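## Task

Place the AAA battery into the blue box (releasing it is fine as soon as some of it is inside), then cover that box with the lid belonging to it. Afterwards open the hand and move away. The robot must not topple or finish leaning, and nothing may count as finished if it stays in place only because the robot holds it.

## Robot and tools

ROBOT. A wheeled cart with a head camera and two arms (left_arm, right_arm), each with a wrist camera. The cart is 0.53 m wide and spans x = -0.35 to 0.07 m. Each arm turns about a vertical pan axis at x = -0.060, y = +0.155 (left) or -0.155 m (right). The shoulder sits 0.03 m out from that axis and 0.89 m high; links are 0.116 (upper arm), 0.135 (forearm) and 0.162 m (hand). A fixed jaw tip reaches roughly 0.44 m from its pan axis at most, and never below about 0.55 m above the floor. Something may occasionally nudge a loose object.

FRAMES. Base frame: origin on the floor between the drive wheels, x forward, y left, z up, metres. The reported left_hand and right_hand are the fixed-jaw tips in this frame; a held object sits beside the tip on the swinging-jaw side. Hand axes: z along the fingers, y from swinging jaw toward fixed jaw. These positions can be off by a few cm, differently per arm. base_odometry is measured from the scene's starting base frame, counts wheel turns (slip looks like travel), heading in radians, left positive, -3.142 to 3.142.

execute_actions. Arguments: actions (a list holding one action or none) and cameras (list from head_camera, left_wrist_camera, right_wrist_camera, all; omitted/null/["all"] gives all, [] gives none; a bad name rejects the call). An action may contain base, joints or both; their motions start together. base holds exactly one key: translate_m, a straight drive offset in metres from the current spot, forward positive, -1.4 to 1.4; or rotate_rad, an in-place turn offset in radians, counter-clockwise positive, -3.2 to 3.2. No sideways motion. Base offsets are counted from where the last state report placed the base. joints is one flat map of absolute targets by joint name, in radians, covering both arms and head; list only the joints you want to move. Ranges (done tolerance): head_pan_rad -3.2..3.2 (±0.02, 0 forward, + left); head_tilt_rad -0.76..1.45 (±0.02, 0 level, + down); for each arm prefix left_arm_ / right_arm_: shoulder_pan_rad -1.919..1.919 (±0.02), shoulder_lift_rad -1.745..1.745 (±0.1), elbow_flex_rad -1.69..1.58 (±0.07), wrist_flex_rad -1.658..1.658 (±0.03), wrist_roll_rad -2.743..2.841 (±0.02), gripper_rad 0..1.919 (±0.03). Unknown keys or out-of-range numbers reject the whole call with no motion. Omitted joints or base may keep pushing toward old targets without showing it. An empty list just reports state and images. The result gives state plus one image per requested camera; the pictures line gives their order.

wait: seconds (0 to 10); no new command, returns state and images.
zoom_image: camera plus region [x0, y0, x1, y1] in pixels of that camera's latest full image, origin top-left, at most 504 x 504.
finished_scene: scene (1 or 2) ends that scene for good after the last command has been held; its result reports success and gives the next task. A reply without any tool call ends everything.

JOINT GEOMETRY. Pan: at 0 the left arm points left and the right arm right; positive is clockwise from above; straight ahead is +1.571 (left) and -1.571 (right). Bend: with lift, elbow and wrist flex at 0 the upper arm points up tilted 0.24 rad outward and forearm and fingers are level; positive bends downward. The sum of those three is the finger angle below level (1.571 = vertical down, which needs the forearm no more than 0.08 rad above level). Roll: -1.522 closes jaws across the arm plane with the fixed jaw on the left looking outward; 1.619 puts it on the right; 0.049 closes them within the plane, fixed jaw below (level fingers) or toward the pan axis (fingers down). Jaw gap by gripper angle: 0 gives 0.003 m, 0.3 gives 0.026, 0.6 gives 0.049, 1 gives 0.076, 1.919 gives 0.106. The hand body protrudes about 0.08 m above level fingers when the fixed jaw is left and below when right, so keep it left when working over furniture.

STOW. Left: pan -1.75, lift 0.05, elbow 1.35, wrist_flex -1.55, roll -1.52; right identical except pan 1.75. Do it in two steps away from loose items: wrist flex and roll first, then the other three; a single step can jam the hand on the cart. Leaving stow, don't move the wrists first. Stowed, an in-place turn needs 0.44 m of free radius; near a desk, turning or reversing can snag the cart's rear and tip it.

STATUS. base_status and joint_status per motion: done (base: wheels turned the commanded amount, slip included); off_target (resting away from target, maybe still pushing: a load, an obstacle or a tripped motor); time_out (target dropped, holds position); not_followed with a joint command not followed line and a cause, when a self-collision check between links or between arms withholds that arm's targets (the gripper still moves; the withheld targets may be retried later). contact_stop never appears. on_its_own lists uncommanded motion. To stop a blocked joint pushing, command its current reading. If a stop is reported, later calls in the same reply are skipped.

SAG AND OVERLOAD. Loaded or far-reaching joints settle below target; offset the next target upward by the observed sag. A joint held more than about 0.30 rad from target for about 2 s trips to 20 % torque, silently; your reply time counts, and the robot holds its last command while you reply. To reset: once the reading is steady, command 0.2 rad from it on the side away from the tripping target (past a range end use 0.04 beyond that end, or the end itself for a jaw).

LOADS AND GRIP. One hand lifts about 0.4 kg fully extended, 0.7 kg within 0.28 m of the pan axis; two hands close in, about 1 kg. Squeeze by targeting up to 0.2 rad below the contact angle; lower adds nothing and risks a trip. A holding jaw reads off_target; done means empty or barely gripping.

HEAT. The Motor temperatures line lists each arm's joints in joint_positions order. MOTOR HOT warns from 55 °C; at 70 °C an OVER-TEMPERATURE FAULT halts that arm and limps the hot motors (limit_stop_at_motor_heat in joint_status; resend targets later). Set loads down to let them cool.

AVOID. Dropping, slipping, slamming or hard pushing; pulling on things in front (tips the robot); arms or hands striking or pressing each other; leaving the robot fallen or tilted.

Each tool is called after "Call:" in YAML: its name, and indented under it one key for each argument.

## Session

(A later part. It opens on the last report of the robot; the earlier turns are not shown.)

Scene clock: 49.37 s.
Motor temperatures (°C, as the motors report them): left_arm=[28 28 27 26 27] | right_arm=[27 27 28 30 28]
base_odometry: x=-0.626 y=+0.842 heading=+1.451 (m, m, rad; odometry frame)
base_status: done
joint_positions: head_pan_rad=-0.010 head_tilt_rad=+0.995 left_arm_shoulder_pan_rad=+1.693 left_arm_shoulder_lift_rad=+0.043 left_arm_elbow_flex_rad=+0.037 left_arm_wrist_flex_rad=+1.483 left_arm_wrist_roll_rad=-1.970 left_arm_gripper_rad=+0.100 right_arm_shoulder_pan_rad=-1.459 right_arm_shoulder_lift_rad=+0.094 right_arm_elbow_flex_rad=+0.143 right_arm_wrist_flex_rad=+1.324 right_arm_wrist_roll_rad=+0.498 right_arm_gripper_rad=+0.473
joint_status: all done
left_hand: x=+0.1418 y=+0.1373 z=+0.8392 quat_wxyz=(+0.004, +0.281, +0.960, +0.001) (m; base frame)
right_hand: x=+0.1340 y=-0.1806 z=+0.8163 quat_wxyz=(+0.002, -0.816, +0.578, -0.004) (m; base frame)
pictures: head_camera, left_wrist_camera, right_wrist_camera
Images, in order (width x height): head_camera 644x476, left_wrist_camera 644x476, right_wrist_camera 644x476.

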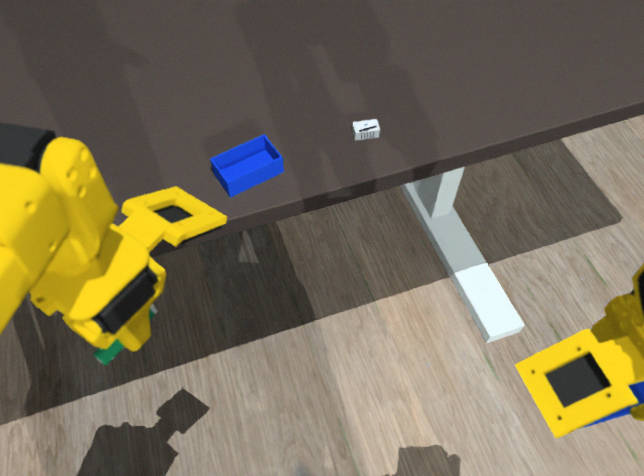

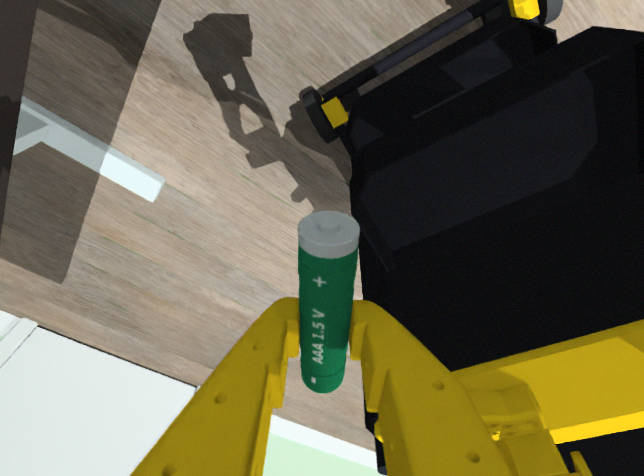

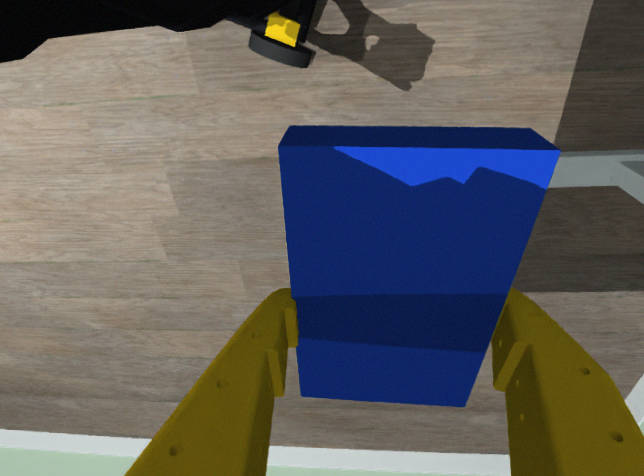

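Call:
execute_actions:
  actions:
    - {"base":{"translate_m":0.18},"joints":{"head_tilt_rad":1.2,"head_pan_rad":0.15,"left_arm_shoulder_pan_rad":1.765,"left_arm_shoulder_lift_rad":0.55,"left_arm_elbow_flex_rad":-0.52,"left_arm_wrist_flex_rad":1.42,"left_arm_wrist_roll_rad":-2.30}}
  cameras: ["head_camera","left_wrist_camera"]

Scene clock: 51.73 s.
Motor temperatures (°C, as the motors report them): left_arm=[28 28 27 26 27] | right_arm=[27 27 28 30 28]
base_odometry: x=-0.604 y=+1.021 heading=+1.451 (m, m, rad; odometry frame)
base_status: done
joint_positions: head_pan_rad=+0.140 head_tilt_rad=+1.195 left_arm_shoulder_pan_rad=+1.757 left_arm_shoulder_lift_rad=+0.570 left_arm_elbow_flex_rad=-0.481 left_arm_wrist_flex_rad=+1.426 left_arm_wrist_roll_rad=-2.290 left_arm_gripper_rad=+0.100 right_arm_shoulder_pan_rad=-1.459 right_arm_shoulder_lift_rad=+0.094 right_arm_elbow_flex_rad=+0.143 right_arm_wrist_flex_rad=+1.324 right_arm_wrist_roll_rad=+0.498 right_arm_gripper_rad=+0.473
joint_status: all done
left_hand: x=+0.2002 y=+0.1116 z=+0.8068 quat_wxyz=(+0.026, +0.459, +0.888, +0.008) (m; base frame)
right_hand: x=+0.1340 y=-0.1806 z=+0.8163 quat_wxyz=(+0.002, -0.816, +0.578, -0.004) (m; base frame)
pictures: head_camera, left_wrist_camera
Images, in order (width x height): head_camera 644x476, left_wrist_camera 644x476.

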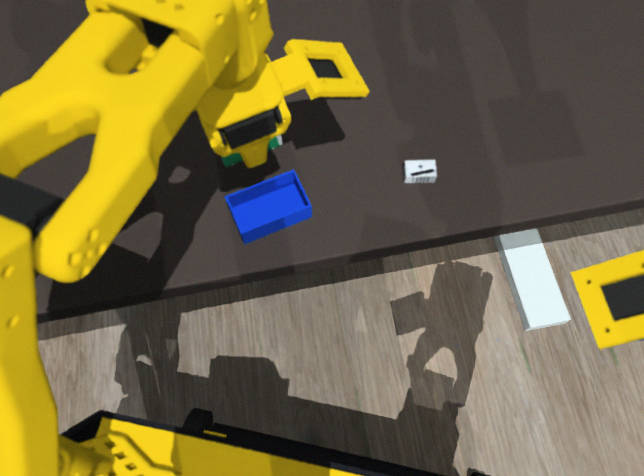

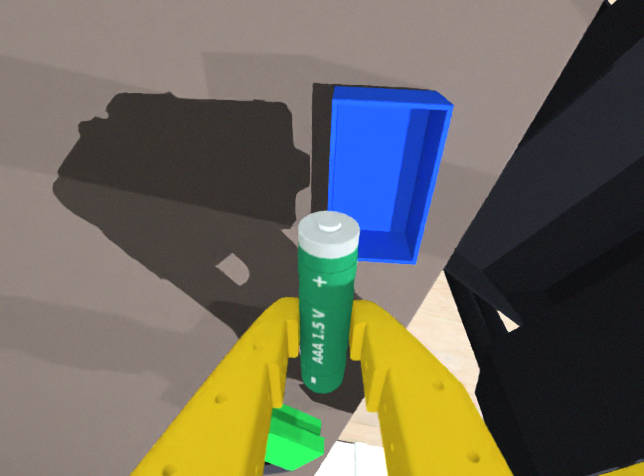

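Call:
execute_actions:
  actions:
    - {"joints":{"left_arm_shoulder_pan_rad":1.80,"left_arm_shoulder_lift_rad":0.475,"left_arm_elbow_flex_rad":-0.088,"left_arm_wrist_flex_rad":1.132}}
  cameras: ["head_camera","left_wrist_camera"]

Scene clock: 53.30 s.
Motor temperatures (°C, as the motors report them): left_arm=[28 28 27 26 27] | right_arm=[27 27 28 30 28]
base_odometry: x=-0.604 y=+1.021 heading=+1.451 (m, m, rad; odometry frame)
base_status: not commanded
joint_positions: head_pan_rad=+0.140 head_tilt_rad=+1.195 left_arm_shoulder_pan_rad=+1.793 left_arm_shoulder_lift_rad=+0.529 left_arm_elbow_flex_rad=-0.085 left_arm_wrist_flex_rad=+1.140 left_arm_wrist_roll_rad=-2.290 left_arm_gripper_rad=+0.100 right_arm_shoulder_pan_rad=-1.459 right_arm_shoulder_lift_rad=+0.094 right_arm_elbow_flex_rad=+0.143 right_arm_wrist_flex_rad=+1.324 right_arm_wrist_roll_rad=+0.498 right_arm_gripper_rad=+0.473
joint_status: all done
left_hand: x=+0.1742 y=+0.1080 z=+0.7633 quat_wxyz=(-0.006, +0.475, +0.880, -0.002) (m; base frame)
right_hand: x=+0.1340 y=-0.1806 z=+0.8163 quat_wxyz=(+0.002, -0.816, +0.578, -0.004) (m; base frame)
pictures: head_camera, left_wrist_camera
Images, in order (width x height): head_camera 644x476, left_wrist_camera 644x476.

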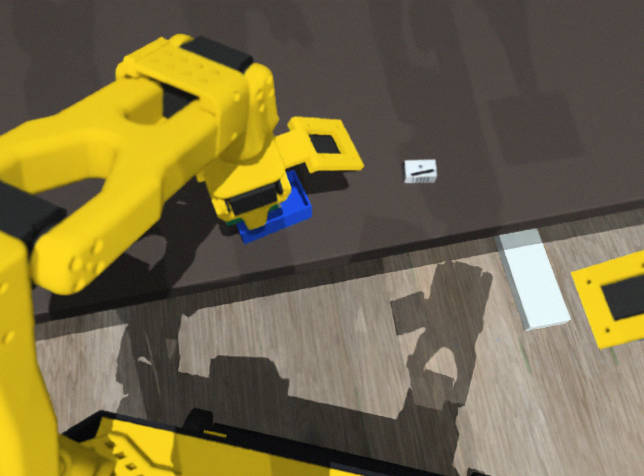

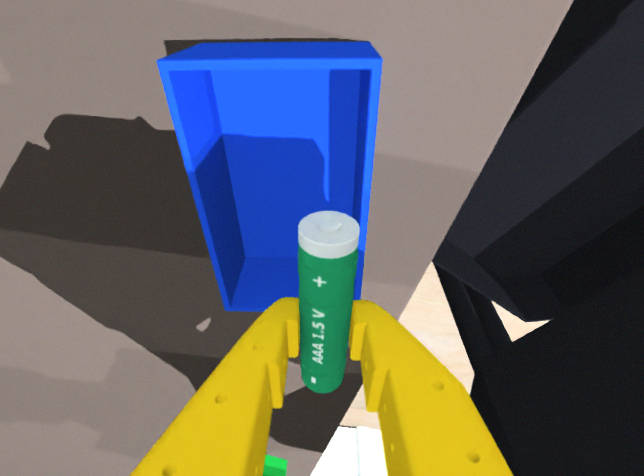

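Call:
execute_actions:
  actions:
    - {"joints":{"left_arm_shoulder_pan_rad":1.825,"left_arm_wrist_roll_rad":-2.24,"left_arm_shoulder_lift_rad":0.622,"left_arm_elbow_flex_rad":-0.34,"left_arm_wrist_flex_rad":1.24}}
  cameras: ["left_wrist_camera"]

Scene clock: 54.60 s.
Motor temperatures (°C, as the motors report them): left_arm=[28 28 27 26 27] | right_arm=[27 27 28 30 28]
base_odometry: x=-0.604 y=+1.021 heading=+1.451 (m, m, rad; odometry frame)
base_status: not commanded
joint_positions: head_pan_rad=+0.140 head_tilt_rad=+1.195 left_arm_shoulder_pan_rad=+1.817 left_arm_shoulder_lift_rad=+0.643 left_arm_elbow_flex_rad=-0.303 left_arm_wrist_flex_rad=+1.233 left_arm_wrist_roll_rad=-2.250 left_arm_gripper_rad=+0.100 right_arm_shoulder_pan_rad=-1.459 right_arm_shoulder_lift_rad=+0.094 right_arm_elbow_flex_rad=+0.143 right_arm_wrist_flex_rad=+1.324 right_arm_wrist_roll_rad=+0.498 right_arm_gripper_rad=+0.473
joint_status: all done
left_hand: x=+0.1878 y=+0.0987 z=+0.7668 quat_wxyz=(-0.001, +0.468, +0.884, +0.000) (m; base frame)
right_hand: x=+0.1340 y=-0.1806 z=+0.8163 quat_wxyz=(+0.002, -0.816, +0.578, -0.004) (m; base frame)
pictures: left_wrist_camera
Images, in order (width x height): left_wrist_camera 644x476.

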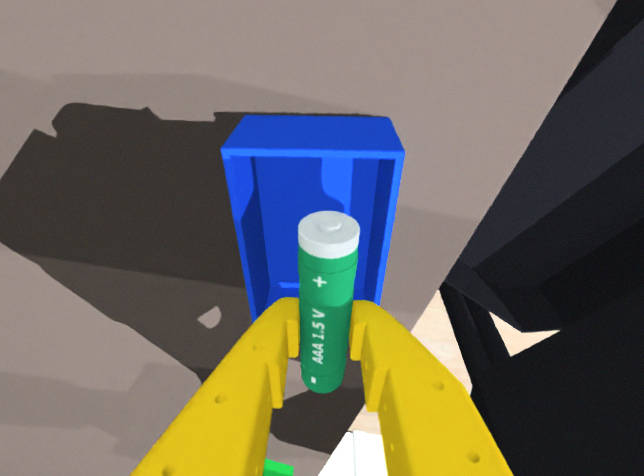

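Call:
execute_actions:
  actions:
    - {"joints":{"left_arm_shoulder_lift_rad":0.712,"left_arm_wrist_flex_rad":1.135}}
  cameras: ["left_wrist_camera"]

Scene clock: 55.60 s.
Motor temperatures (°C, as the motors report them): left_arm=[28 28 27 26 27] | right_arm=[27 27 28 30 28]
base_odometry: x=-0.604 y=+1.021 heading=+1.451 (m, m, rad; odometry frame)
base_status: not commanded
joint_positions: head_pan_rad=+0.140 head_tilt_rad=+1.195 left_arm_shoulder_pan_rad=+1.817 left_arm_shoulder_lift_rad=+0.733 left_arm_elbow_flex_rad=-0.305 left_arm_wrist_flex_rad=+1.141 left_arm_wrist_roll_rad=-2.250 left_arm_gripper_rad=+0.100 right_arm_shoulder_pan_rad=-1.459 right_arm_shoulder_lift_rad=+0.094 right_arm_elbow_flex_rad=+0.143 right_arm_wrist_flex_rad=+1.324 right_arm_wrist_roll_rad=+0.498 right_arm_gripper_rad=+0.473
joint_status: all done
left_hand: x=+0.1904 y=+0.0981 z=+0.7471 quat_wxyz=(+0.001, +0.468, +0.884, +0.000) (m; base frame)
right_hand: x=+0.1340 y=-0.1806 z=+0.8163 quat_wxyz=(+0.002, -0.816, +0.578, -0.004) (m; base frame)
pictures: left_wrist_camera
Images, in order (width x height): left_wrist_camera 644x476.

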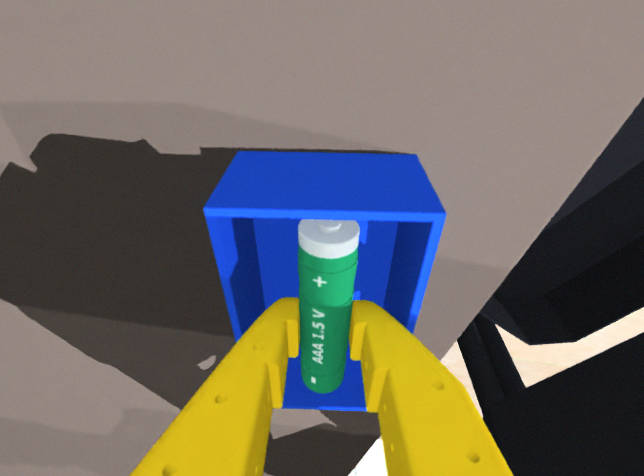

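Call:
execute_actions:
  actions:
    - {"joints":{"left_arm_gripper_rad":0.2}}
  cameras: ["left_wrist_camera"]

Call:
execute_actions:
  actions:
    - {"joints":{"left_arm_shoulder_lift_rad":0.45,"left_arm_wrist_flex_rad":1.39}}
  cameras: ["head_camera","left_wrist_camera"]

Scene clock: 56.37 s.
Motor temperatures (°C, as the motors report them): left_arm=[28 28 27 26 27] | right_arm=[27 27 28 30 28]
base_odometry: x=-0.604 y=+1.021 heading=+1.451 (m, m, rad; odometry frame)
base_status: not commanded
joint_positions: head_pan_rad=+0.140 head_tilt_rad=+1.195 left_arm_shoulder_pan_rad=+1.817 left_arm_shoulder_lift_rad=+0.733 left_arm_elbow_flex_rad=-0.309 left_arm_wrist_flex_rad=+1.141 left_arm_wrist_roll_rad=-2.249 left_arm_gripper_rad=+0.163 right_arm_shoulder_pan_rad=-1.459 right_arm_shoulder_lift_rad=+0.094 right_arm_elbow_flex_rad=+0.143 right_arm_wrist_flex_rad=+1.324 right_arm_wrist_roll_rad=+0.498 right_arm_gripper_rad=+0.473
joint_status: left_arm_gripper_rad off_target (ended at +0.163, target +0.200)
left_hand: x=+0.1913 y=+0.0978 z=+0.7477 quat_wxyz=(+0.003, +0.468, +0.884, +0.001) (m; base frame)
right_hand: x=+0.1340 y=-0.1806 z=+0.8163 quat_wxyz=(+0.002, -0.816, +0.578, -0.004) (m; base frame)
pictures: left_wrist_camera
Images, in order (width x height): left_wrist_camera 644x476.

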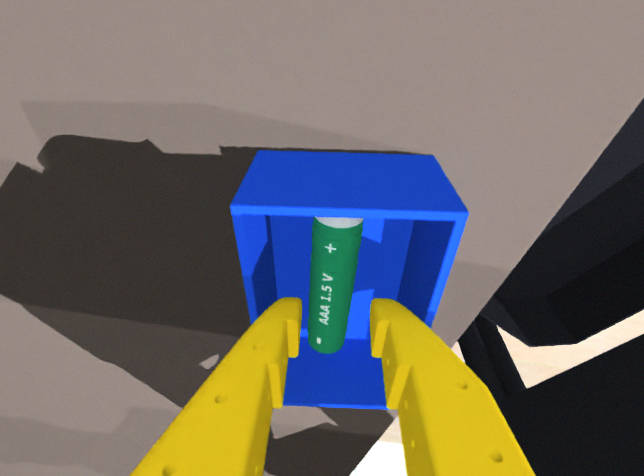

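Scene clock: 57.30 s.
Motor temperatures (°C, as the motors report them): left_arm=[28 28 27 26 27] | right_arm=[27 27 28 30 28]
base_odometry: x=-0.604 y=+1.021 heading=+1.451 (m, m, rad; odometry frame)
base_status: not commanded
joint_positions: head_pan_rad=+0.140 head_tilt_rad=+1.195 left_arm_shoulder_pan_rad=+1.817 left_arm_shoulder_lift_rad=+0.503 left_arm_elbow_flex_rad=-0.311 left_arm_wrist_flex_rad=+1.384 left_arm_wrist_roll_rad=-2.249 left_arm_gripper_rad=+0.192 right_arm_shoulder_pan_rad=-1.459 right_arm_shoulder_lift_rad=+0.094 right_arm_elbow_flex_rad=+0.143 right_arm_wrist_flex_rad=+1.324 right_arm_wrist_roll_rad=+0.498 right_arm_gripper_rad=+0.473
joint_status: all done
left_hand: x=+0.1809 y=+0.1005 z=+0.7979 quat_wxyz=(-0.002, +0.468, +0.884, -0.001) (m; base frame)
right_hand: x=+0.1340 y=-0.1806 z=+0.8163 quat_wxyz=(+0.002, -0.816, +0.578, -0.004) (m; base frame)
pictures: head_camera, left_wrist_camera
Images, in order (width x height): head_camera 644x476, left_wrist_camera 644x476.

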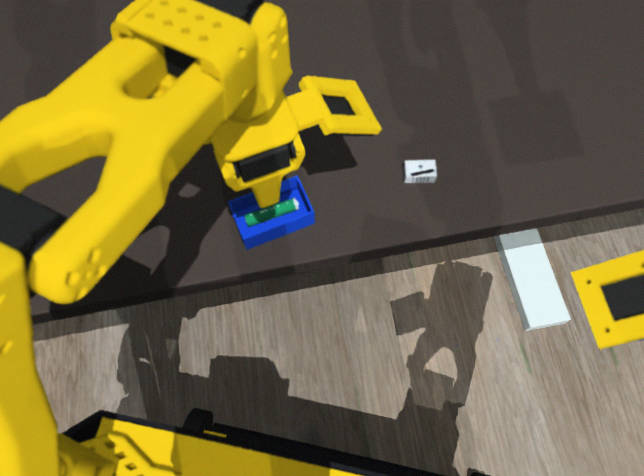

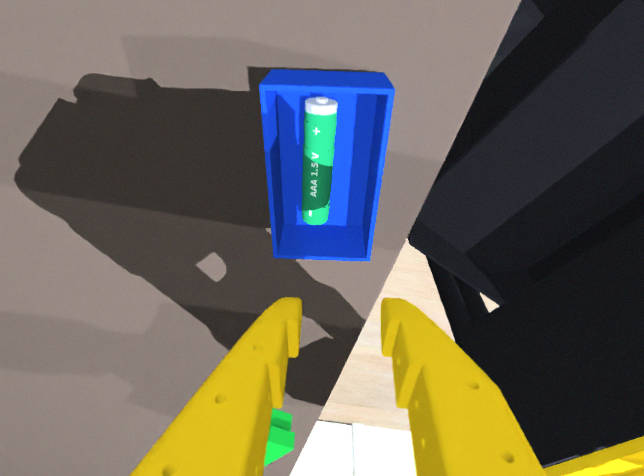

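Call:
execute_actions:
  actions:
    - {"base":{"translate_m":-0.5},"joints":{"left_arm_shoulder_lift_rad":0.0,"left_arm_elbow_flex_rad":0.0,"left_arm_wrist_flex_rad":1.5,"left_arm_shoulder_pan_rad":1.0,"head_pan_rad":-0.2,"right_arm_shoulder_pan_rad":-1.63,"right_arm_wrist_roll_rad":0.268}}
  cameras: []

Call:
execute_actions:
  actions:
    - {"base":{"rotate_rad":0.34}}
  cameras: []

Call:
execute_actions:
  actions:
    - {"base":{"translate_m":0.5},"joints":{"right_arm_shoulder_lift_rad":0.40,"right_arm_elbow_flex_rad":-0.225,"right_arm_wrist_flex_rad":1.34}}
  cameras: ["head_camera","right_wrist_camera"]

Scene clock: 61.07 s.
Motor temperatures (°C, as the motors report them): left_arm=[28 28 27 26 27] | right_arm=[27 27 28 30 28]
base_odometry: x=-0.664 y=+0.524 heading=+1.453 (m, m, rad; odometry frame)
base_status: done
joint_positions: head_pan_rad=-0.190 head_tilt_rad=+1.195 left_arm_shoulder_pan_rad=+1.007 left_arm_shoulder_lift_rad=+0.041 left_arm_elbow_flex_rad=+0.002 left_arm_wrist_flex_rad=+1.492 left_arm_wrist_roll_rad=-2.249 left_arm_gripper_rad=+0.192 right_arm_shoulder_pan_rad=-1.622 right_arm_shoulder_lift_rad=+0.094 right_arm_elbow_flex_rad=+0.143 right_arm_wrist_flex_rad=+1.324 right_arm_wrist_roll_rad=+0.276 right_arm_gripper_rad=+0.473
joint_status: all done
left_hand: x=+0.1133 y=+0.2714 z=+0.8444 quat_wxyz=(+0.014, +0.081, +0.997, +0.011) (m; base frame)
right_hand: x=+0.1349 y=-0.1472 z=+0.8162 quat_wxyz=(+0.003, -0.798, +0.602, -0.004) (m; base frame)
pictures: none
No camera images: the call's "cameras" was empty. Leave "cameras" out to get every camera's image.

Scene clock: 62.20 s.
Motor temperatures (°C, as the motors report them): left_arm=[28 28 27 26 27] | right_arm=[27 27 28 30 28]
base_odometry: x=-0.664 y=+0.524 heading=+1.792 (m, m, rad; odometry frame)
base_status: done
joint_positions: head_pan_rad=-0.190 head_tilt_rad=+1.195 left_arm_shoulder_pan_rad=+1.006 left_arm_shoulder_lift_rad=+0.041 left_arm_elbow_flex_rad=+0.002 left_arm_wrist_flex_rad=+1.492 left_arm_wrist_roll_rad=-2.249 left_arm_gripper_rad=+0.192 right_arm_shoulder_pan_rad=-1.622 right_arm_shoulder_lift_rad=+0.094 right_arm_elbow_flex_rad=+0.143 right_arm_wrist_flex_rad=+1.324 right_arm_wrist_roll_rad=+0.276 right_arm_gripper_rad=+0.473
joint_status: not commanded
left_hand: x=+0.1131 y=+0.2717 z=+0.8444 quat_wxyz=(+0.014, +0.081, +0.997, +0.011) (m; base frame)
right_hand: x=+0.1349 y=-0.1472 z=+0.8162 quat_wxyz=(+0.003, -0.798, +0.602, -0.004) (m; base frame)
pictures: none
No camera images: the call's "cameras" was empty. Leave "cameras" out to get every camera's image.

Scene clock: 65.53 s.
Motor temperatures (°C, as the motors report them): left_arm=[28 28 27 26 27] | right_arm=[27 27 28 30 28]
base_odometry: x=-0.774 y=+1.012 heading=+1.792 (m, m, rad; odometry frame)
base_status: done
joint_positions: head_pan_rad=-0.190 head_tilt_rad=+1.195 left_arm_shoulder_pan_rad=+1.006 left_arm_shoulder_lift_rad=+0.041 left_arm_elbow_flex_rad=+0.002 left_arm_wrist_flex_rad=+1.494 left_arm_wrist_roll_rad=-2.249 left_arm_gripper_rad=+0.192 right_arm_shoulder_pan_rad=-1.622 right_arm_shoulder_lift_rad=+0.410 right_arm_elbow_flex_rad=-0.188 right_arm_wrist_flex_rad=+1.334 right_arm_wrist_roll_rad=+0.276 right_arm_gripper_rad=+0.473
joint_status: all done
left_hand: x=+0.1129 y=+0.2716 z=+0.8444 quat_wxyz=(+0.013, +0.081, +0.997, +0.010) (m; base frame)
right_hand: x=+0.1683 y=-0.1455 z=+0.8009 quat_wxyz=(+0.005, -0.798, +0.602, -0.006) (m; base frame)
pictures: head_camera, right_wrist_camera
Images, in order (width x height): head_camera 644x476, right_wrist_camera 644x476.

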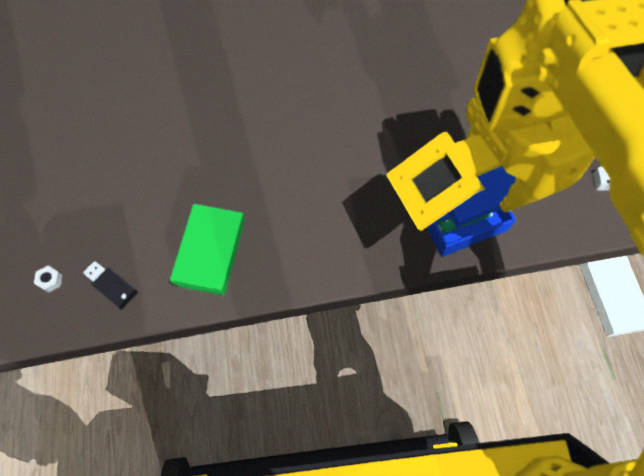

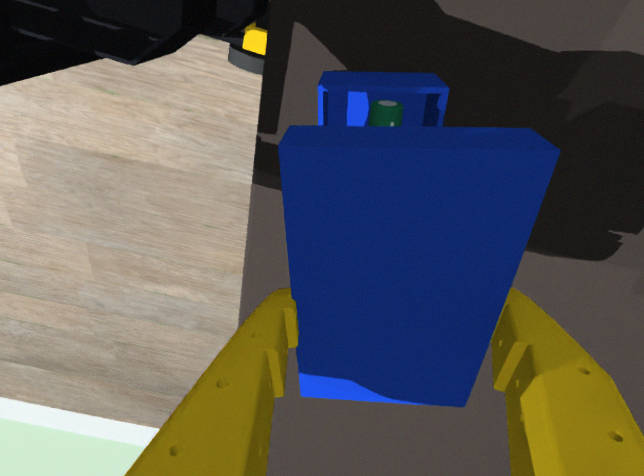

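Call:
execute_actions:
  actions:
    - {"joints":{"right_arm_shoulder_lift_rad":0.487,"right_arm_elbow_flex_rad":-0.109,"right_arm_wrist_flex_rad":1.174}}
  cameras: ["head_camera","right_wrist_camera"]

Scene clock: 67.17 s.
Motor temperatures (°C, as the motors report them): left_arm=[28 28 27 26 27] | right_arm=[27 27 28 30 28]
base_odometry: x=-0.774 y=+1.012 heading=+1.792 (m, m, rad; odometry frame)
base_status: not commanded
joint_positions: head_pan_rad=-0.190 head_tilt_rad=+1.195 left_arm_shoulder_pan_rad=+1.006 left_arm_shoulder_lift_rad=+0.041 left_arm_elbow_flex_rad=+0.002 left_arm_wrist_flex_rad=+1.494 left_arm_wrist_roll_rad=-2.249 left_arm_gripper_rad=+0.192 right_arm_shoulder_pan_rad=-1.622 right_arm_shoulder_lift_rad=+0.499 right_arm_elbow_flex_rad=-0.109 right_arm_wrist_flex_rad=+1.180 right_arm_wrist_roll_rad=+0.276 right_arm_gripper_rad=+0.473
joint_status: all done
left_hand: x=+0.1129 y=+0.2716 z=+0.8444 quat_wxyz=(+0.013, +0.081, +0.997, +0.010) (m; base frame)
right_hand: x=+0.1678 y=-0.1456 z=+0.7724 quat_wxyz=(+0.000, -0.798, +0.602, +0.000) (m; base frame)
pictures: head_camera, right_wrist_camera
Images, in order (width x height): head_camera 644x476, right_wrist_camera 644x476.

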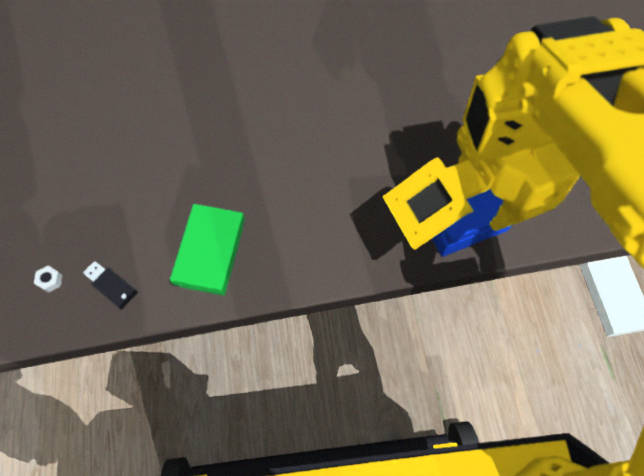

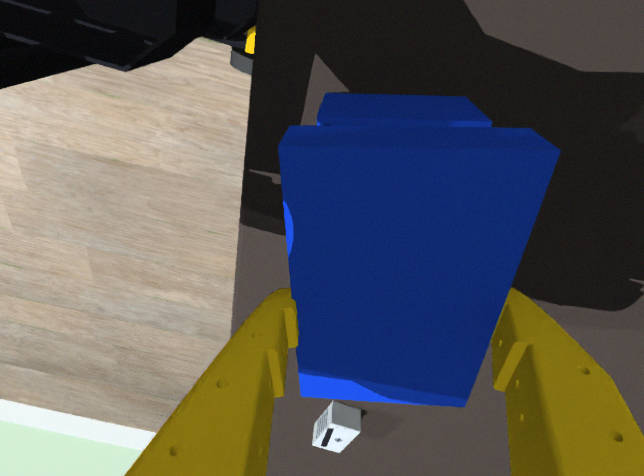

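Call:
zoom_image:
  camera: "right_wrist_camera"
  region: [260, 70, 580, 170]

Region (260, 70, 580, 170) of right_wrist_camera's 644x476 image, scaled by 1.575; it fills the top 158 rows of this view, and the rest is white.

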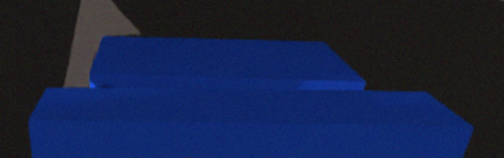

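Call:
execute_actions:
  actions:
    - {"joints":{"right_arm_shoulder_pan_rad":-1.636,"right_arm_wrist_roll_rad":0.245,"right_arm_shoulder_lift_rad":0.535,"right_arm_wrist_flex_rad":1.126}}
  cameras: ["right_wrist_camera"]

Call:
zoom_image:
  camera: "right_wrist_camera"
  region: [260, 70, 580, 170]

Scene clock: 68.30 s.
Motor temperatures (°C, as the motors report them): left_arm=[28 28 27 26 27] | right_arm=[27 27 28 30 28]
base_odometry: x=-0.774 y=+1.012 heading=+1.792 (m, m, rad; odometry frame)
base_status: not commanded
joint_positions: head_pan_rad=-0.190 head_tilt_rad=+1.195 left_arm_shoulder_pan_rad=+1.006 left_arm_shoulder_lift_rad=+0.041 left_arm_elbow_flex_rad=+0.002 left_arm_wrist_flex_rad=+1.494 left_arm_wrist_roll_rad=-2.249 left_arm_gripper_rad=+0.192 right_arm_shoulder_pan_rad=-1.629 right_arm_shoulder_lift_rad=+0.545 right_arm_elbow_flex_rad=-0.109 right_arm_wrist_flex_rad=+1.131 right_arm_wrist_roll_rad=+0.253 right_arm_gripper_rad=+0.473
joint_status: all done
left_hand: x=+0.1129 y=+0.2716 z=+0.8444 quat_wxyz=(+0.013, +0.081, +0.997, +0.010) (m; base frame)
right_hand: x=+0.1697 y=-0.1435 z=+0.7629 quat_wxyz=(+0.001, -0.794, +0.608, -0.001) (m; base frame)
pictures: right_wrist_camera
Images, in order (width x height): right_wrist_camera 644x476.

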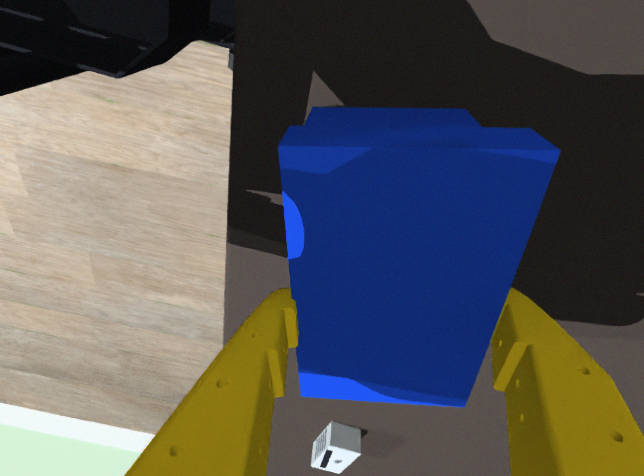

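Region (260, 70, 580, 170) of right_wrist_camera's 644x476 image, scaled by 1.575; it fills the top 158 rows of this view, and the rest is white.

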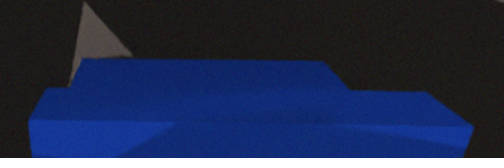

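Call:
execute_actions:
  actions:
    - {"joints":{"right_arm_shoulder_lift_rad":0.58,"right_arm_wrist_flex_rad":1.09}}
  cameras: ["right_wrist_camera","head_camera"]

Call:
zoom_image:
  camera: "right_wrist_camera"
  region: [260, 70, 580, 170]

Scene clock: 69.03 s.
Motor temperatures (°C, as the motors report them): left_arm=[28 28 27 26 27] | right_arm=[27 27 28 30 28]
base_odometry: x=-0.774 y=+1.012 heading=+1.792 (m, m, rad; odometry frame)
base_status: not commanded
joint_positions: head_pan_rad=-0.190 head_tilt_rad=+1.195 left_arm_shoulder_pan_rad=+1.006 left_arm_shoulder_lift_rad=+0.041 left_arm_elbow_flex_rad=+0.002 left_arm_wrist_flex_rad=+1.494 left_arm_wrist_roll_rad=-2.249 left_arm_gripper_rad=+0.192 right_arm_shoulder_pan_rad=-1.629 right_arm_shoulder_lift_rad=+0.572 right_arm_elbow_flex_rad=-0.109 right_arm_wrist_flex_rad=+1.108 right_arm_wrist_roll_rad=+0.253 right_arm_gripper_rad=+0.473
joint_status: all done
left_hand: x=+0.1129 y=+0.2716 z=+0.8444 quat_wxyz=(+0.013, +0.081, +0.997, +0.010) (m; base frame)
right_hand: x=+0.1697 y=-0.1435 z=+0.7572 quat_wxyz=(+0.000, -0.794, +0.608, +0.001) (m; base frame)
pictures: head_camera, right_wrist_camera
Images, in order (width x height): head_camera 644x476, right_wrist_camera 644x476.

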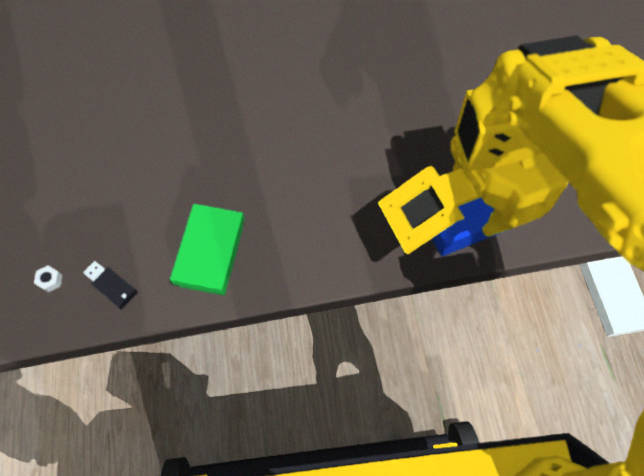

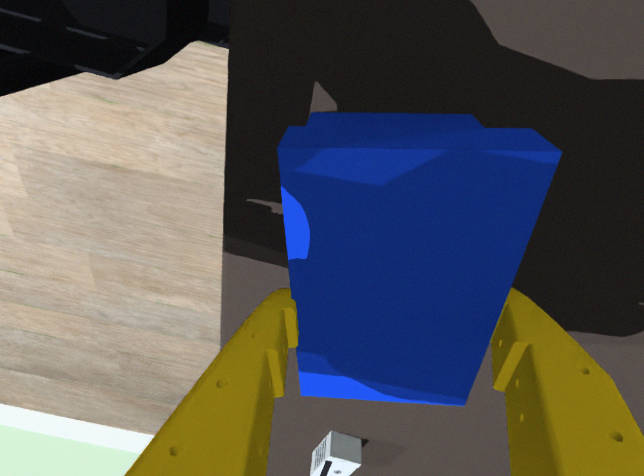

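Region (260, 70, 580, 170) of right_wrist_camera's 644x476 image, scaled by 1.575; it fills the top 158 rows of this view, and the rest is white.

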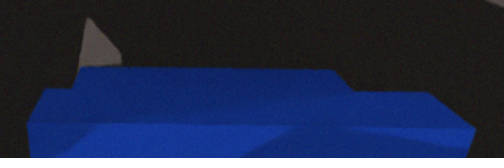

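Call:
execute_actions:
  actions:
    - {"joints":{"right_arm_shoulder_lift_rad":0.57,"right_arm_wrist_flex_rad":1.127}}
  cameras: ["right_wrist_camera"]

Call:
zoom_image:
  camera: "right_wrist_camera"
  region: [260, 70, 580, 170]

Scene clock: 69.97 s.
Motor temperatures (°C, as the motors report them): left_arm=[28 28 27 26 27] | right_arm=[27 27 28 30 28]
base_odometry: x=-0.774 y=+1.012 heading=+1.792 (m, m, rad; odometry frame)
base_status: not commanded
joint_positions: head_pan_rad=-0.190 head_tilt_rad=+1.195 left_arm_shoulder_pan_rad=+1.006 left_arm_shoulder_lift_rad=+0.041 left_arm_elbow_flex_rad=+0.002 left_arm_wrist_flex_rad=+1.494 left_arm_wrist_roll_rad=-2.249 left_arm_gripper_rad=+0.192 right_arm_shoulder_pan_rad=-1.629 right_arm_shoulder_lift_rad=+0.572 right_arm_elbow_flex_rad=-0.109 right_arm_wrist_flex_rad=+1.113 right_arm_wrist_roll_rad=+0.251 right_arm_gripper_rad=+0.473
joint_status: all done
left_hand: x=+0.1129 y=+0.2716 z=+0.8444 quat_wxyz=(+0.013, +0.081, +0.997, +0.010) (m; base frame)
right_hand: x=+0.1690 y=-0.1436 z=+0.7573 quat_wxyz=(-0.002, -0.793, +0.609, +0.002) (m; base frame)
pictures: right_wrist_camera
Images, in order (width x height): right_wrist_camera 644x476.

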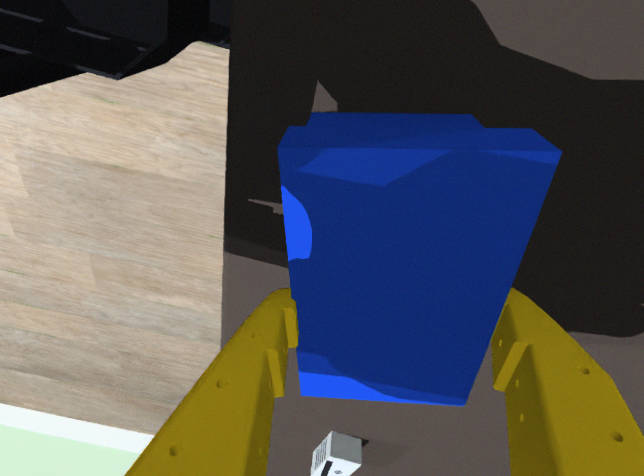

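Region (260, 70, 580, 170) of right_wrist_camera's 644x476 image, scaled by 1.575; it fills the top 158 rows of this view, and the rest is white.

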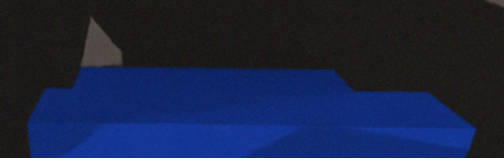

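Call:
execute_actions:
  actions:
    - {"joints":{"right_arm_shoulder_lift_rad":0.49,"right_arm_wrist_flex_rad":1.156}}
  cameras: ["right_wrist_camera"]

Call:
zoom_image:
  camera: "right_wrist_camera"
  region: [260, 70, 580, 170]

Scene clock: 72.60 s.
Motor temperatures (°C, as the motors report them): left_arm=[28 28 27 26 27] | right_arm=[27 27 28 30 28]
base_odometry: x=-0.774 y=+1.012 heading=+1.792 (m, m, rad; odometry frame)
base_status: not commanded
joint_positions: head_pan_rad=-0.190 head_tilt_rad=+1.195 left_arm_shoulder_pan_rad=+1.006 left_arm_shoulder_lift_rad=+0.041 left_arm_elbow_flex_rad=+0.002 left_arm_wrist_flex_rad=+1.494 left_arm_wrist_roll_rad=-2.249 left_arm_gripper_rad=+0.192 right_arm_shoulder_pan_rad=-1.629 right_arm_shoulder_lift_rad=+0.545 right_arm_elbow_flex_rad=-0.109 right_arm_wrist_flex_rad=+1.148 right_arm_wrist_roll_rad=+0.251 right_arm_gripper_rad=+0.473
joint_status: all done
left_hand: x=+0.1129 y=+0.2716 z=+0.8444 quat_wxyz=(+0.013, +0.081, +0.997, +0.010) (m; base frame)
right_hand: x=+0.1670 y=-0.1437 z=+0.7630 quat_wxyz=(-0.004, -0.793, +0.609, +0.005) (m; base frame)
pictures: right_wrist_camera
Images, in order (width x height): right_wrist_camera 644x476.

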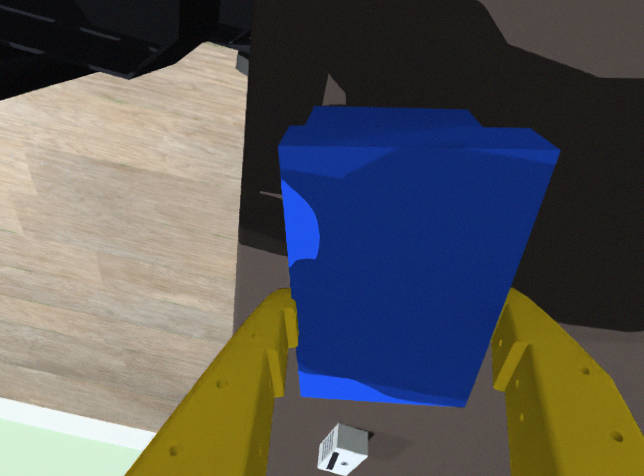

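Region (260, 70, 580, 170) of right_wrist_camera's 644x476 image, scaled by 1.575; it fills the top 158 rows of this view, and the rest is white.

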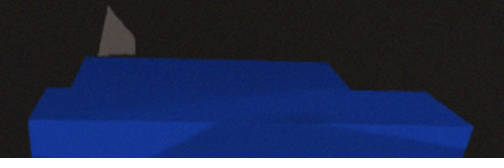

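Call:
execute_actions:
  actions:
    - {"joints":{"right_arm_shoulder_lift_rad":0.43,"right_arm_wrist_flex_rad":1.2}}
  cameras: ["right_wrist_camera"]

Call:
zoom_image:
  camera: "right_wrist_camera"
  region: [270, 70, 430, 160]

Call:
zoom_image:
  camera: "right_wrist_camera"
  region: [410, 70, 570, 160]

Scene clock: 73.87 s.
Motor temperatures (°C, as the motors report them): left_arm=[28 28 27 26 27] | right_arm=[27 27 28 30 28]
base_odometry: x=-0.774 y=+1.012 heading=+1.792 (m, m, rad; odometry frame)
base_status: not commanded
joint_positions: head_pan_rad=-0.190 head_tilt_rad=+1.195 left_arm_shoulder_pan_rad=+1.006 left_arm_shoulder_lift_rad=+0.041 left_arm_elbow_flex_rad=+0.002 left_arm_wrist_flex_rad=+1.494 left_arm_wrist_roll_rad=-2.249 left_arm_gripper_rad=+0.192 right_arm_shoulder_pan_rad=-1.629 right_arm_shoulder_lift_rad=+0.485 right_arm_elbow_flex_rad=-0.109 right_arm_wrist_flex_rad=+1.193 right_arm_wrist_roll_rad=+0.251 right_arm_gripper_rad=+0.473
joint_status: all done
left_hand: x=+0.1129 y=+0.2716 z=+0.8444 quat_wxyz=(+0.013, +0.081, +0.997, +0.010) (m; base frame)
right_hand: x=+0.1673 y=-0.1437 z=+0.7752 quat_wxyz=(+0.001, -0.793, +0.609, -0.001) (m; base frame)
pictures: right_wrist_camera
Images, in order (width x height): right_wrist_camera 644x476.

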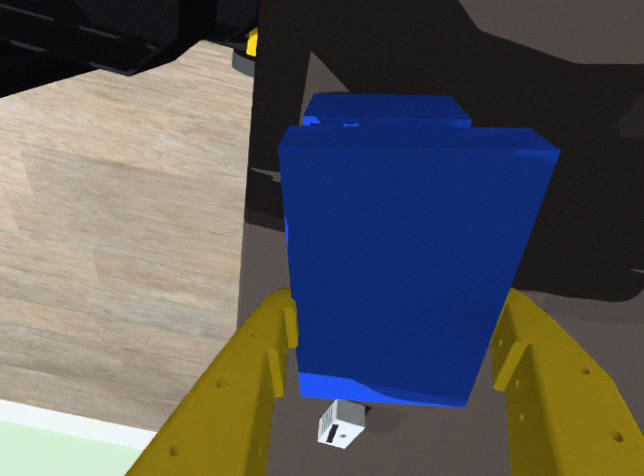

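Region (270, 70, 430, 160) of right_wrist_camera's 644x476 image, scaled by 3.150; it fills the top 284 rows of this view, and the rest is white.

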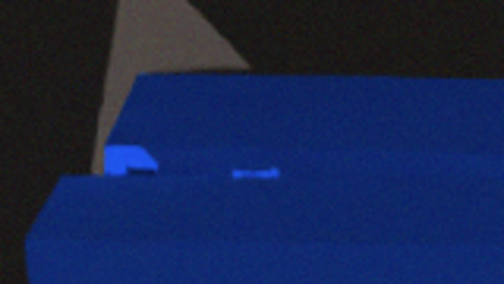

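Region (410, 70, 570, 160) of right_wrist_camera's 644x476 image, scaled by 3.150; it fills the top 284 rows of this view, and the rest is white.

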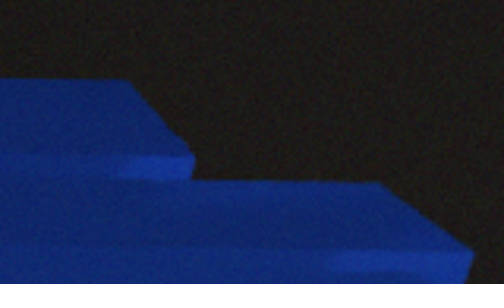

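Call:
execute_actions:
  actions:
    - {"joints":{"right_arm_shoulder_pan_rad":-1.614,"right_arm_shoulder_lift_rad":0.485,"right_arm_elbow_flex_rad":-0.06,"right_arm_wrist_flex_rad":1.128}}
  cameras: ["right_wrist_camera"]

Call:
zoom_image:
  camera: "right_wrist_camera"
  region: [270, 70, 430, 160]

Call:
zoom_image:
  camera: "right_wrist_camera"
  region: [410, 70, 570, 160]

Scene clock: 75.83 s.
Motor temperatures (°C, as the motors report them): left_arm=[28 28 27 26 27] | right_arm=[27 27 28 30 28]
base_odometry: x=-0.774 y=+1.012 heading=+1.792 (m, m, rad; odometry frame)
base_status: not commanded
joint_positions: head_pan_rad=-0.190 head_tilt_rad=+1.195 left_arm_shoulder_pan_rad=+1.006 left_arm_shoulder_lift_rad=+0.041 left_arm_elbow_flex_rad=+0.002 left_arm_wrist_flex_rad=+1.494 left_arm_wrist_roll_rad=-2.249 left_arm_gripper_rad=+0.192 right_arm_shoulder_pan_rad=-1.622 right_arm_shoulder_lift_rad=+0.494 right_arm_elbow_flex_rad=-0.059 right_arm_wrist_flex_rad=+1.134 right_arm_wrist_roll_rad=+0.251 right_arm_gripper_rad=+0.473
joint_status: all done
left_hand: x=+0.1129 y=+0.2716 z=+0.8444 quat_wxyz=(+0.013, +0.081, +0.997, +0.010) (m; base frame)
right_hand: x=+0.1654 y=-0.1455 z=+0.7672 quat_wxyz=(+0.001, -0.791, +0.612, -0.001) (m; base frame)
pictures: right_wrist_camera
Images, in order (width x height): right_wrist_camera 644x476.

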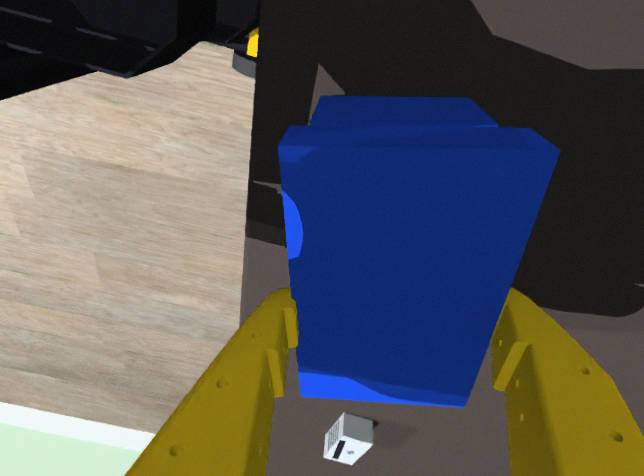

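Region (270, 70, 430, 160) of right_wrist_camera's 644x476 image, scaled by 3.150; it fills the top 284 rows of this view, and the rest is white.

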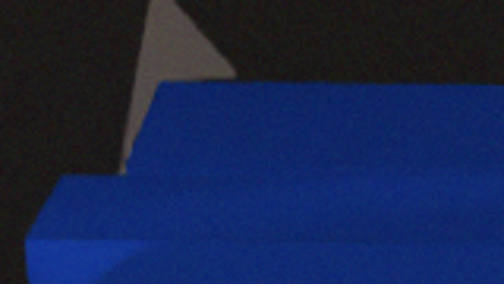

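Region (410, 70, 570, 160) of right_wrist_camera's 644x476 image, scaled by 3.150; it fills the top 284 rows of this view, and the rest is white.

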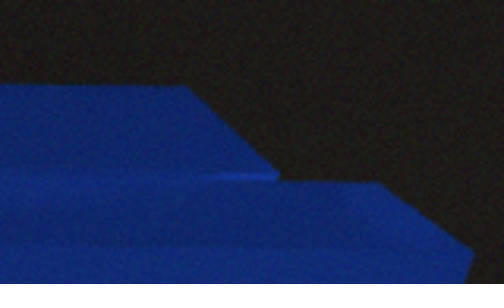

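Call:
execute_actions:
  actions:
    - {"joints":{"right_arm_shoulder_lift_rad":0.56,"right_arm_elbow_flex_rad":-0.036,"right_arm_wrist_flex_rad":1.028}}
  cameras: ["right_wrist_camera"]

Call:
zoom_image:
  camera: "right_wrist_camera"
  region: [260, 70, 580, 170]

Scene clock: 76.83 s.
Motor temperatures (°C, as the motors report them): left_arm=[28 29 27 26 27] | right_arm=[27 27 28 30 28]
base_odometry: x=-0.774 y=+1.012 heading=+1.792 (m, m, rad; odometry frame)
base_status: not commanded
joint_positions: head_pan_rad=-0.190 head_tilt_rad=+1.195 left_arm_shoulder_pan_rad=+1.006 left_arm_shoulder_lift_rad=+0.041 left_arm_elbow_flex_rad=+0.002 left_arm_wrist_flex_rad=+1.494 left_arm_wrist_roll_rad=-2.249 left_arm_gripper_rad=+0.192 right_arm_shoulder_pan_rad=-1.622 right_arm_shoulder_lift_rad=+0.540 right_arm_elbow_flex_rad=-0.041 right_arm_wrist_flex_rad=+1.051 right_arm_wrist_roll_rad=+0.251 right_arm_gripper_rad=+0.473
joint_status: all done
left_hand: x=+0.1129 y=+0.2716 z=+0.8444 quat_wxyz=(+0.013, +0.081, +0.997, +0.010) (m; base frame)
right_hand: x=+0.1686 y=-0.1453 z=+0.7555 quat_wxyz=(+0.007, -0.791, +0.612, -0.008) (m; base frame)
pictures: right_wrist_camera
Images, in order (width x height): right_wrist_camera 644x476.

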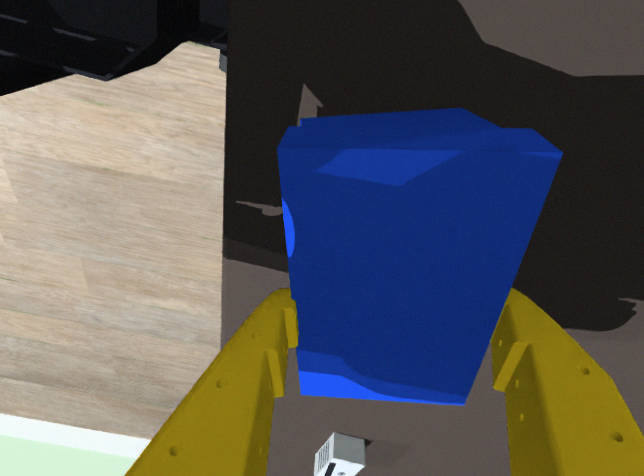

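Region (260, 70, 580, 170) of right_wrist_camera's 644x476 image, scaled by 1.575; it fills the top 158 rows of this view, and the rest is white.

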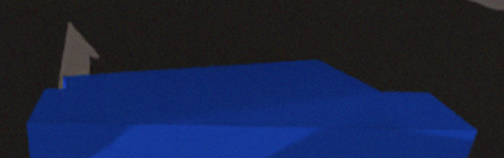

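Call:
execute_actions:
  actions:
    - {"joints":{"right_arm_shoulder_lift_rad":0.40,"right_arm_elbow_flex_rad":-0.041,"right_arm_wrist_flex_rad":1.162}}
  cameras: ["right_wrist_camera","head_camera"]

Call:
zoom_image:
  camera: "right_wrist_camera"
  region: [270, 70, 430, 160]

Call:
zoom_image:
  camera: "right_wrist_camera"
  region: [410, 70, 570, 160]

Scene clock: 77.90 s.
Motor temperatures (°C, as the motors report them): left_arm=[28 29 27 26 27] | right_arm=[27 27 28 30 28]
base_odometry: x=-0.774 y=+1.012 heading=+1.792 (m, m, rad; odometry frame)
base_status: not commanded
joint_positions: head_pan_rad=-0.190 head_tilt_rad=+1.195 left_arm_shoulder_pan_rad=+1.006 left_arm_shoulder_lift_rad=+0.041 left_arm_elbow_flex_rad=+0.002 left_arm_wrist_flex_rad=+1.494 left_arm_wrist_roll_rad=-2.249 left_arm_gripper_rad=+0.192 right_arm_shoulder_pan_rad=-1.622 right_arm_shoulder_lift_rad=+0.453 right_arm_elbow_flex_rad=-0.041 right_arm_wrist_flex_rad=+1.154 right_arm_wrist_roll_rad=+0.251 right_arm_gripper_rad=+0.473
joint_status: all done
left_hand: x=+0.1129 y=+0.2716 z=+0.8444 quat_wxyz=(+0.013, +0.081, +0.997, +0.010) (m; base frame)
right_hand: x=+0.1634 y=-0.1456 z=+0.7732 quat_wxyz=(+0.002, -0.791, +0.612, -0.002) (m; base frame)
pictures: head_camera, right_wrist_camera
Images, in order (width x height): head_camera 644x476, right_wrist_camera 644x476.

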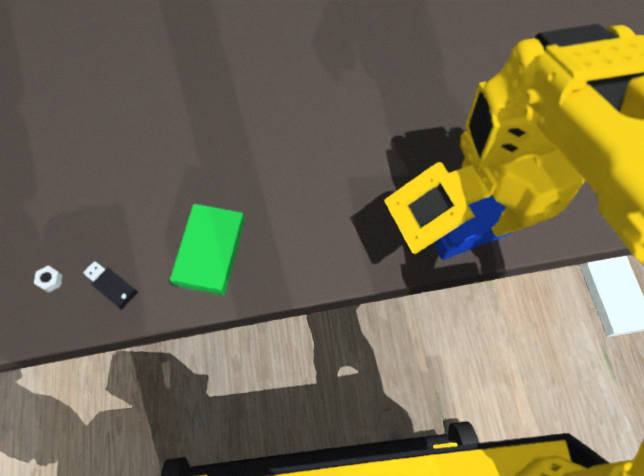

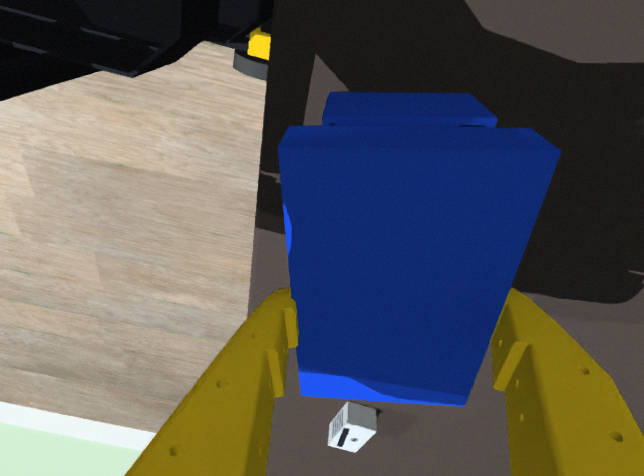

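Region (270, 70, 430, 160) of right_wrist_camera's 644x476 image, scaled by 3.150; it fills the top 284 rows of this view, and the rest is white.

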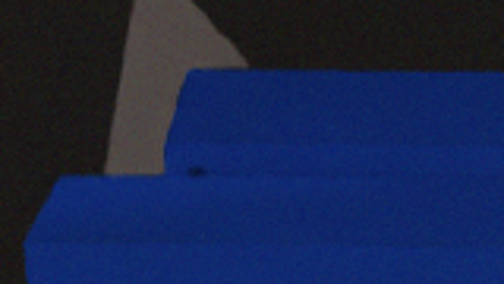

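Region (410, 70, 570, 160) of right_wrist_camera's 644x476 image, scaled by 3.150; it fills the top 284 rows of this view, and the rest is white.

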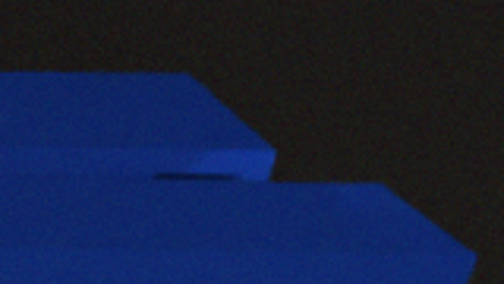

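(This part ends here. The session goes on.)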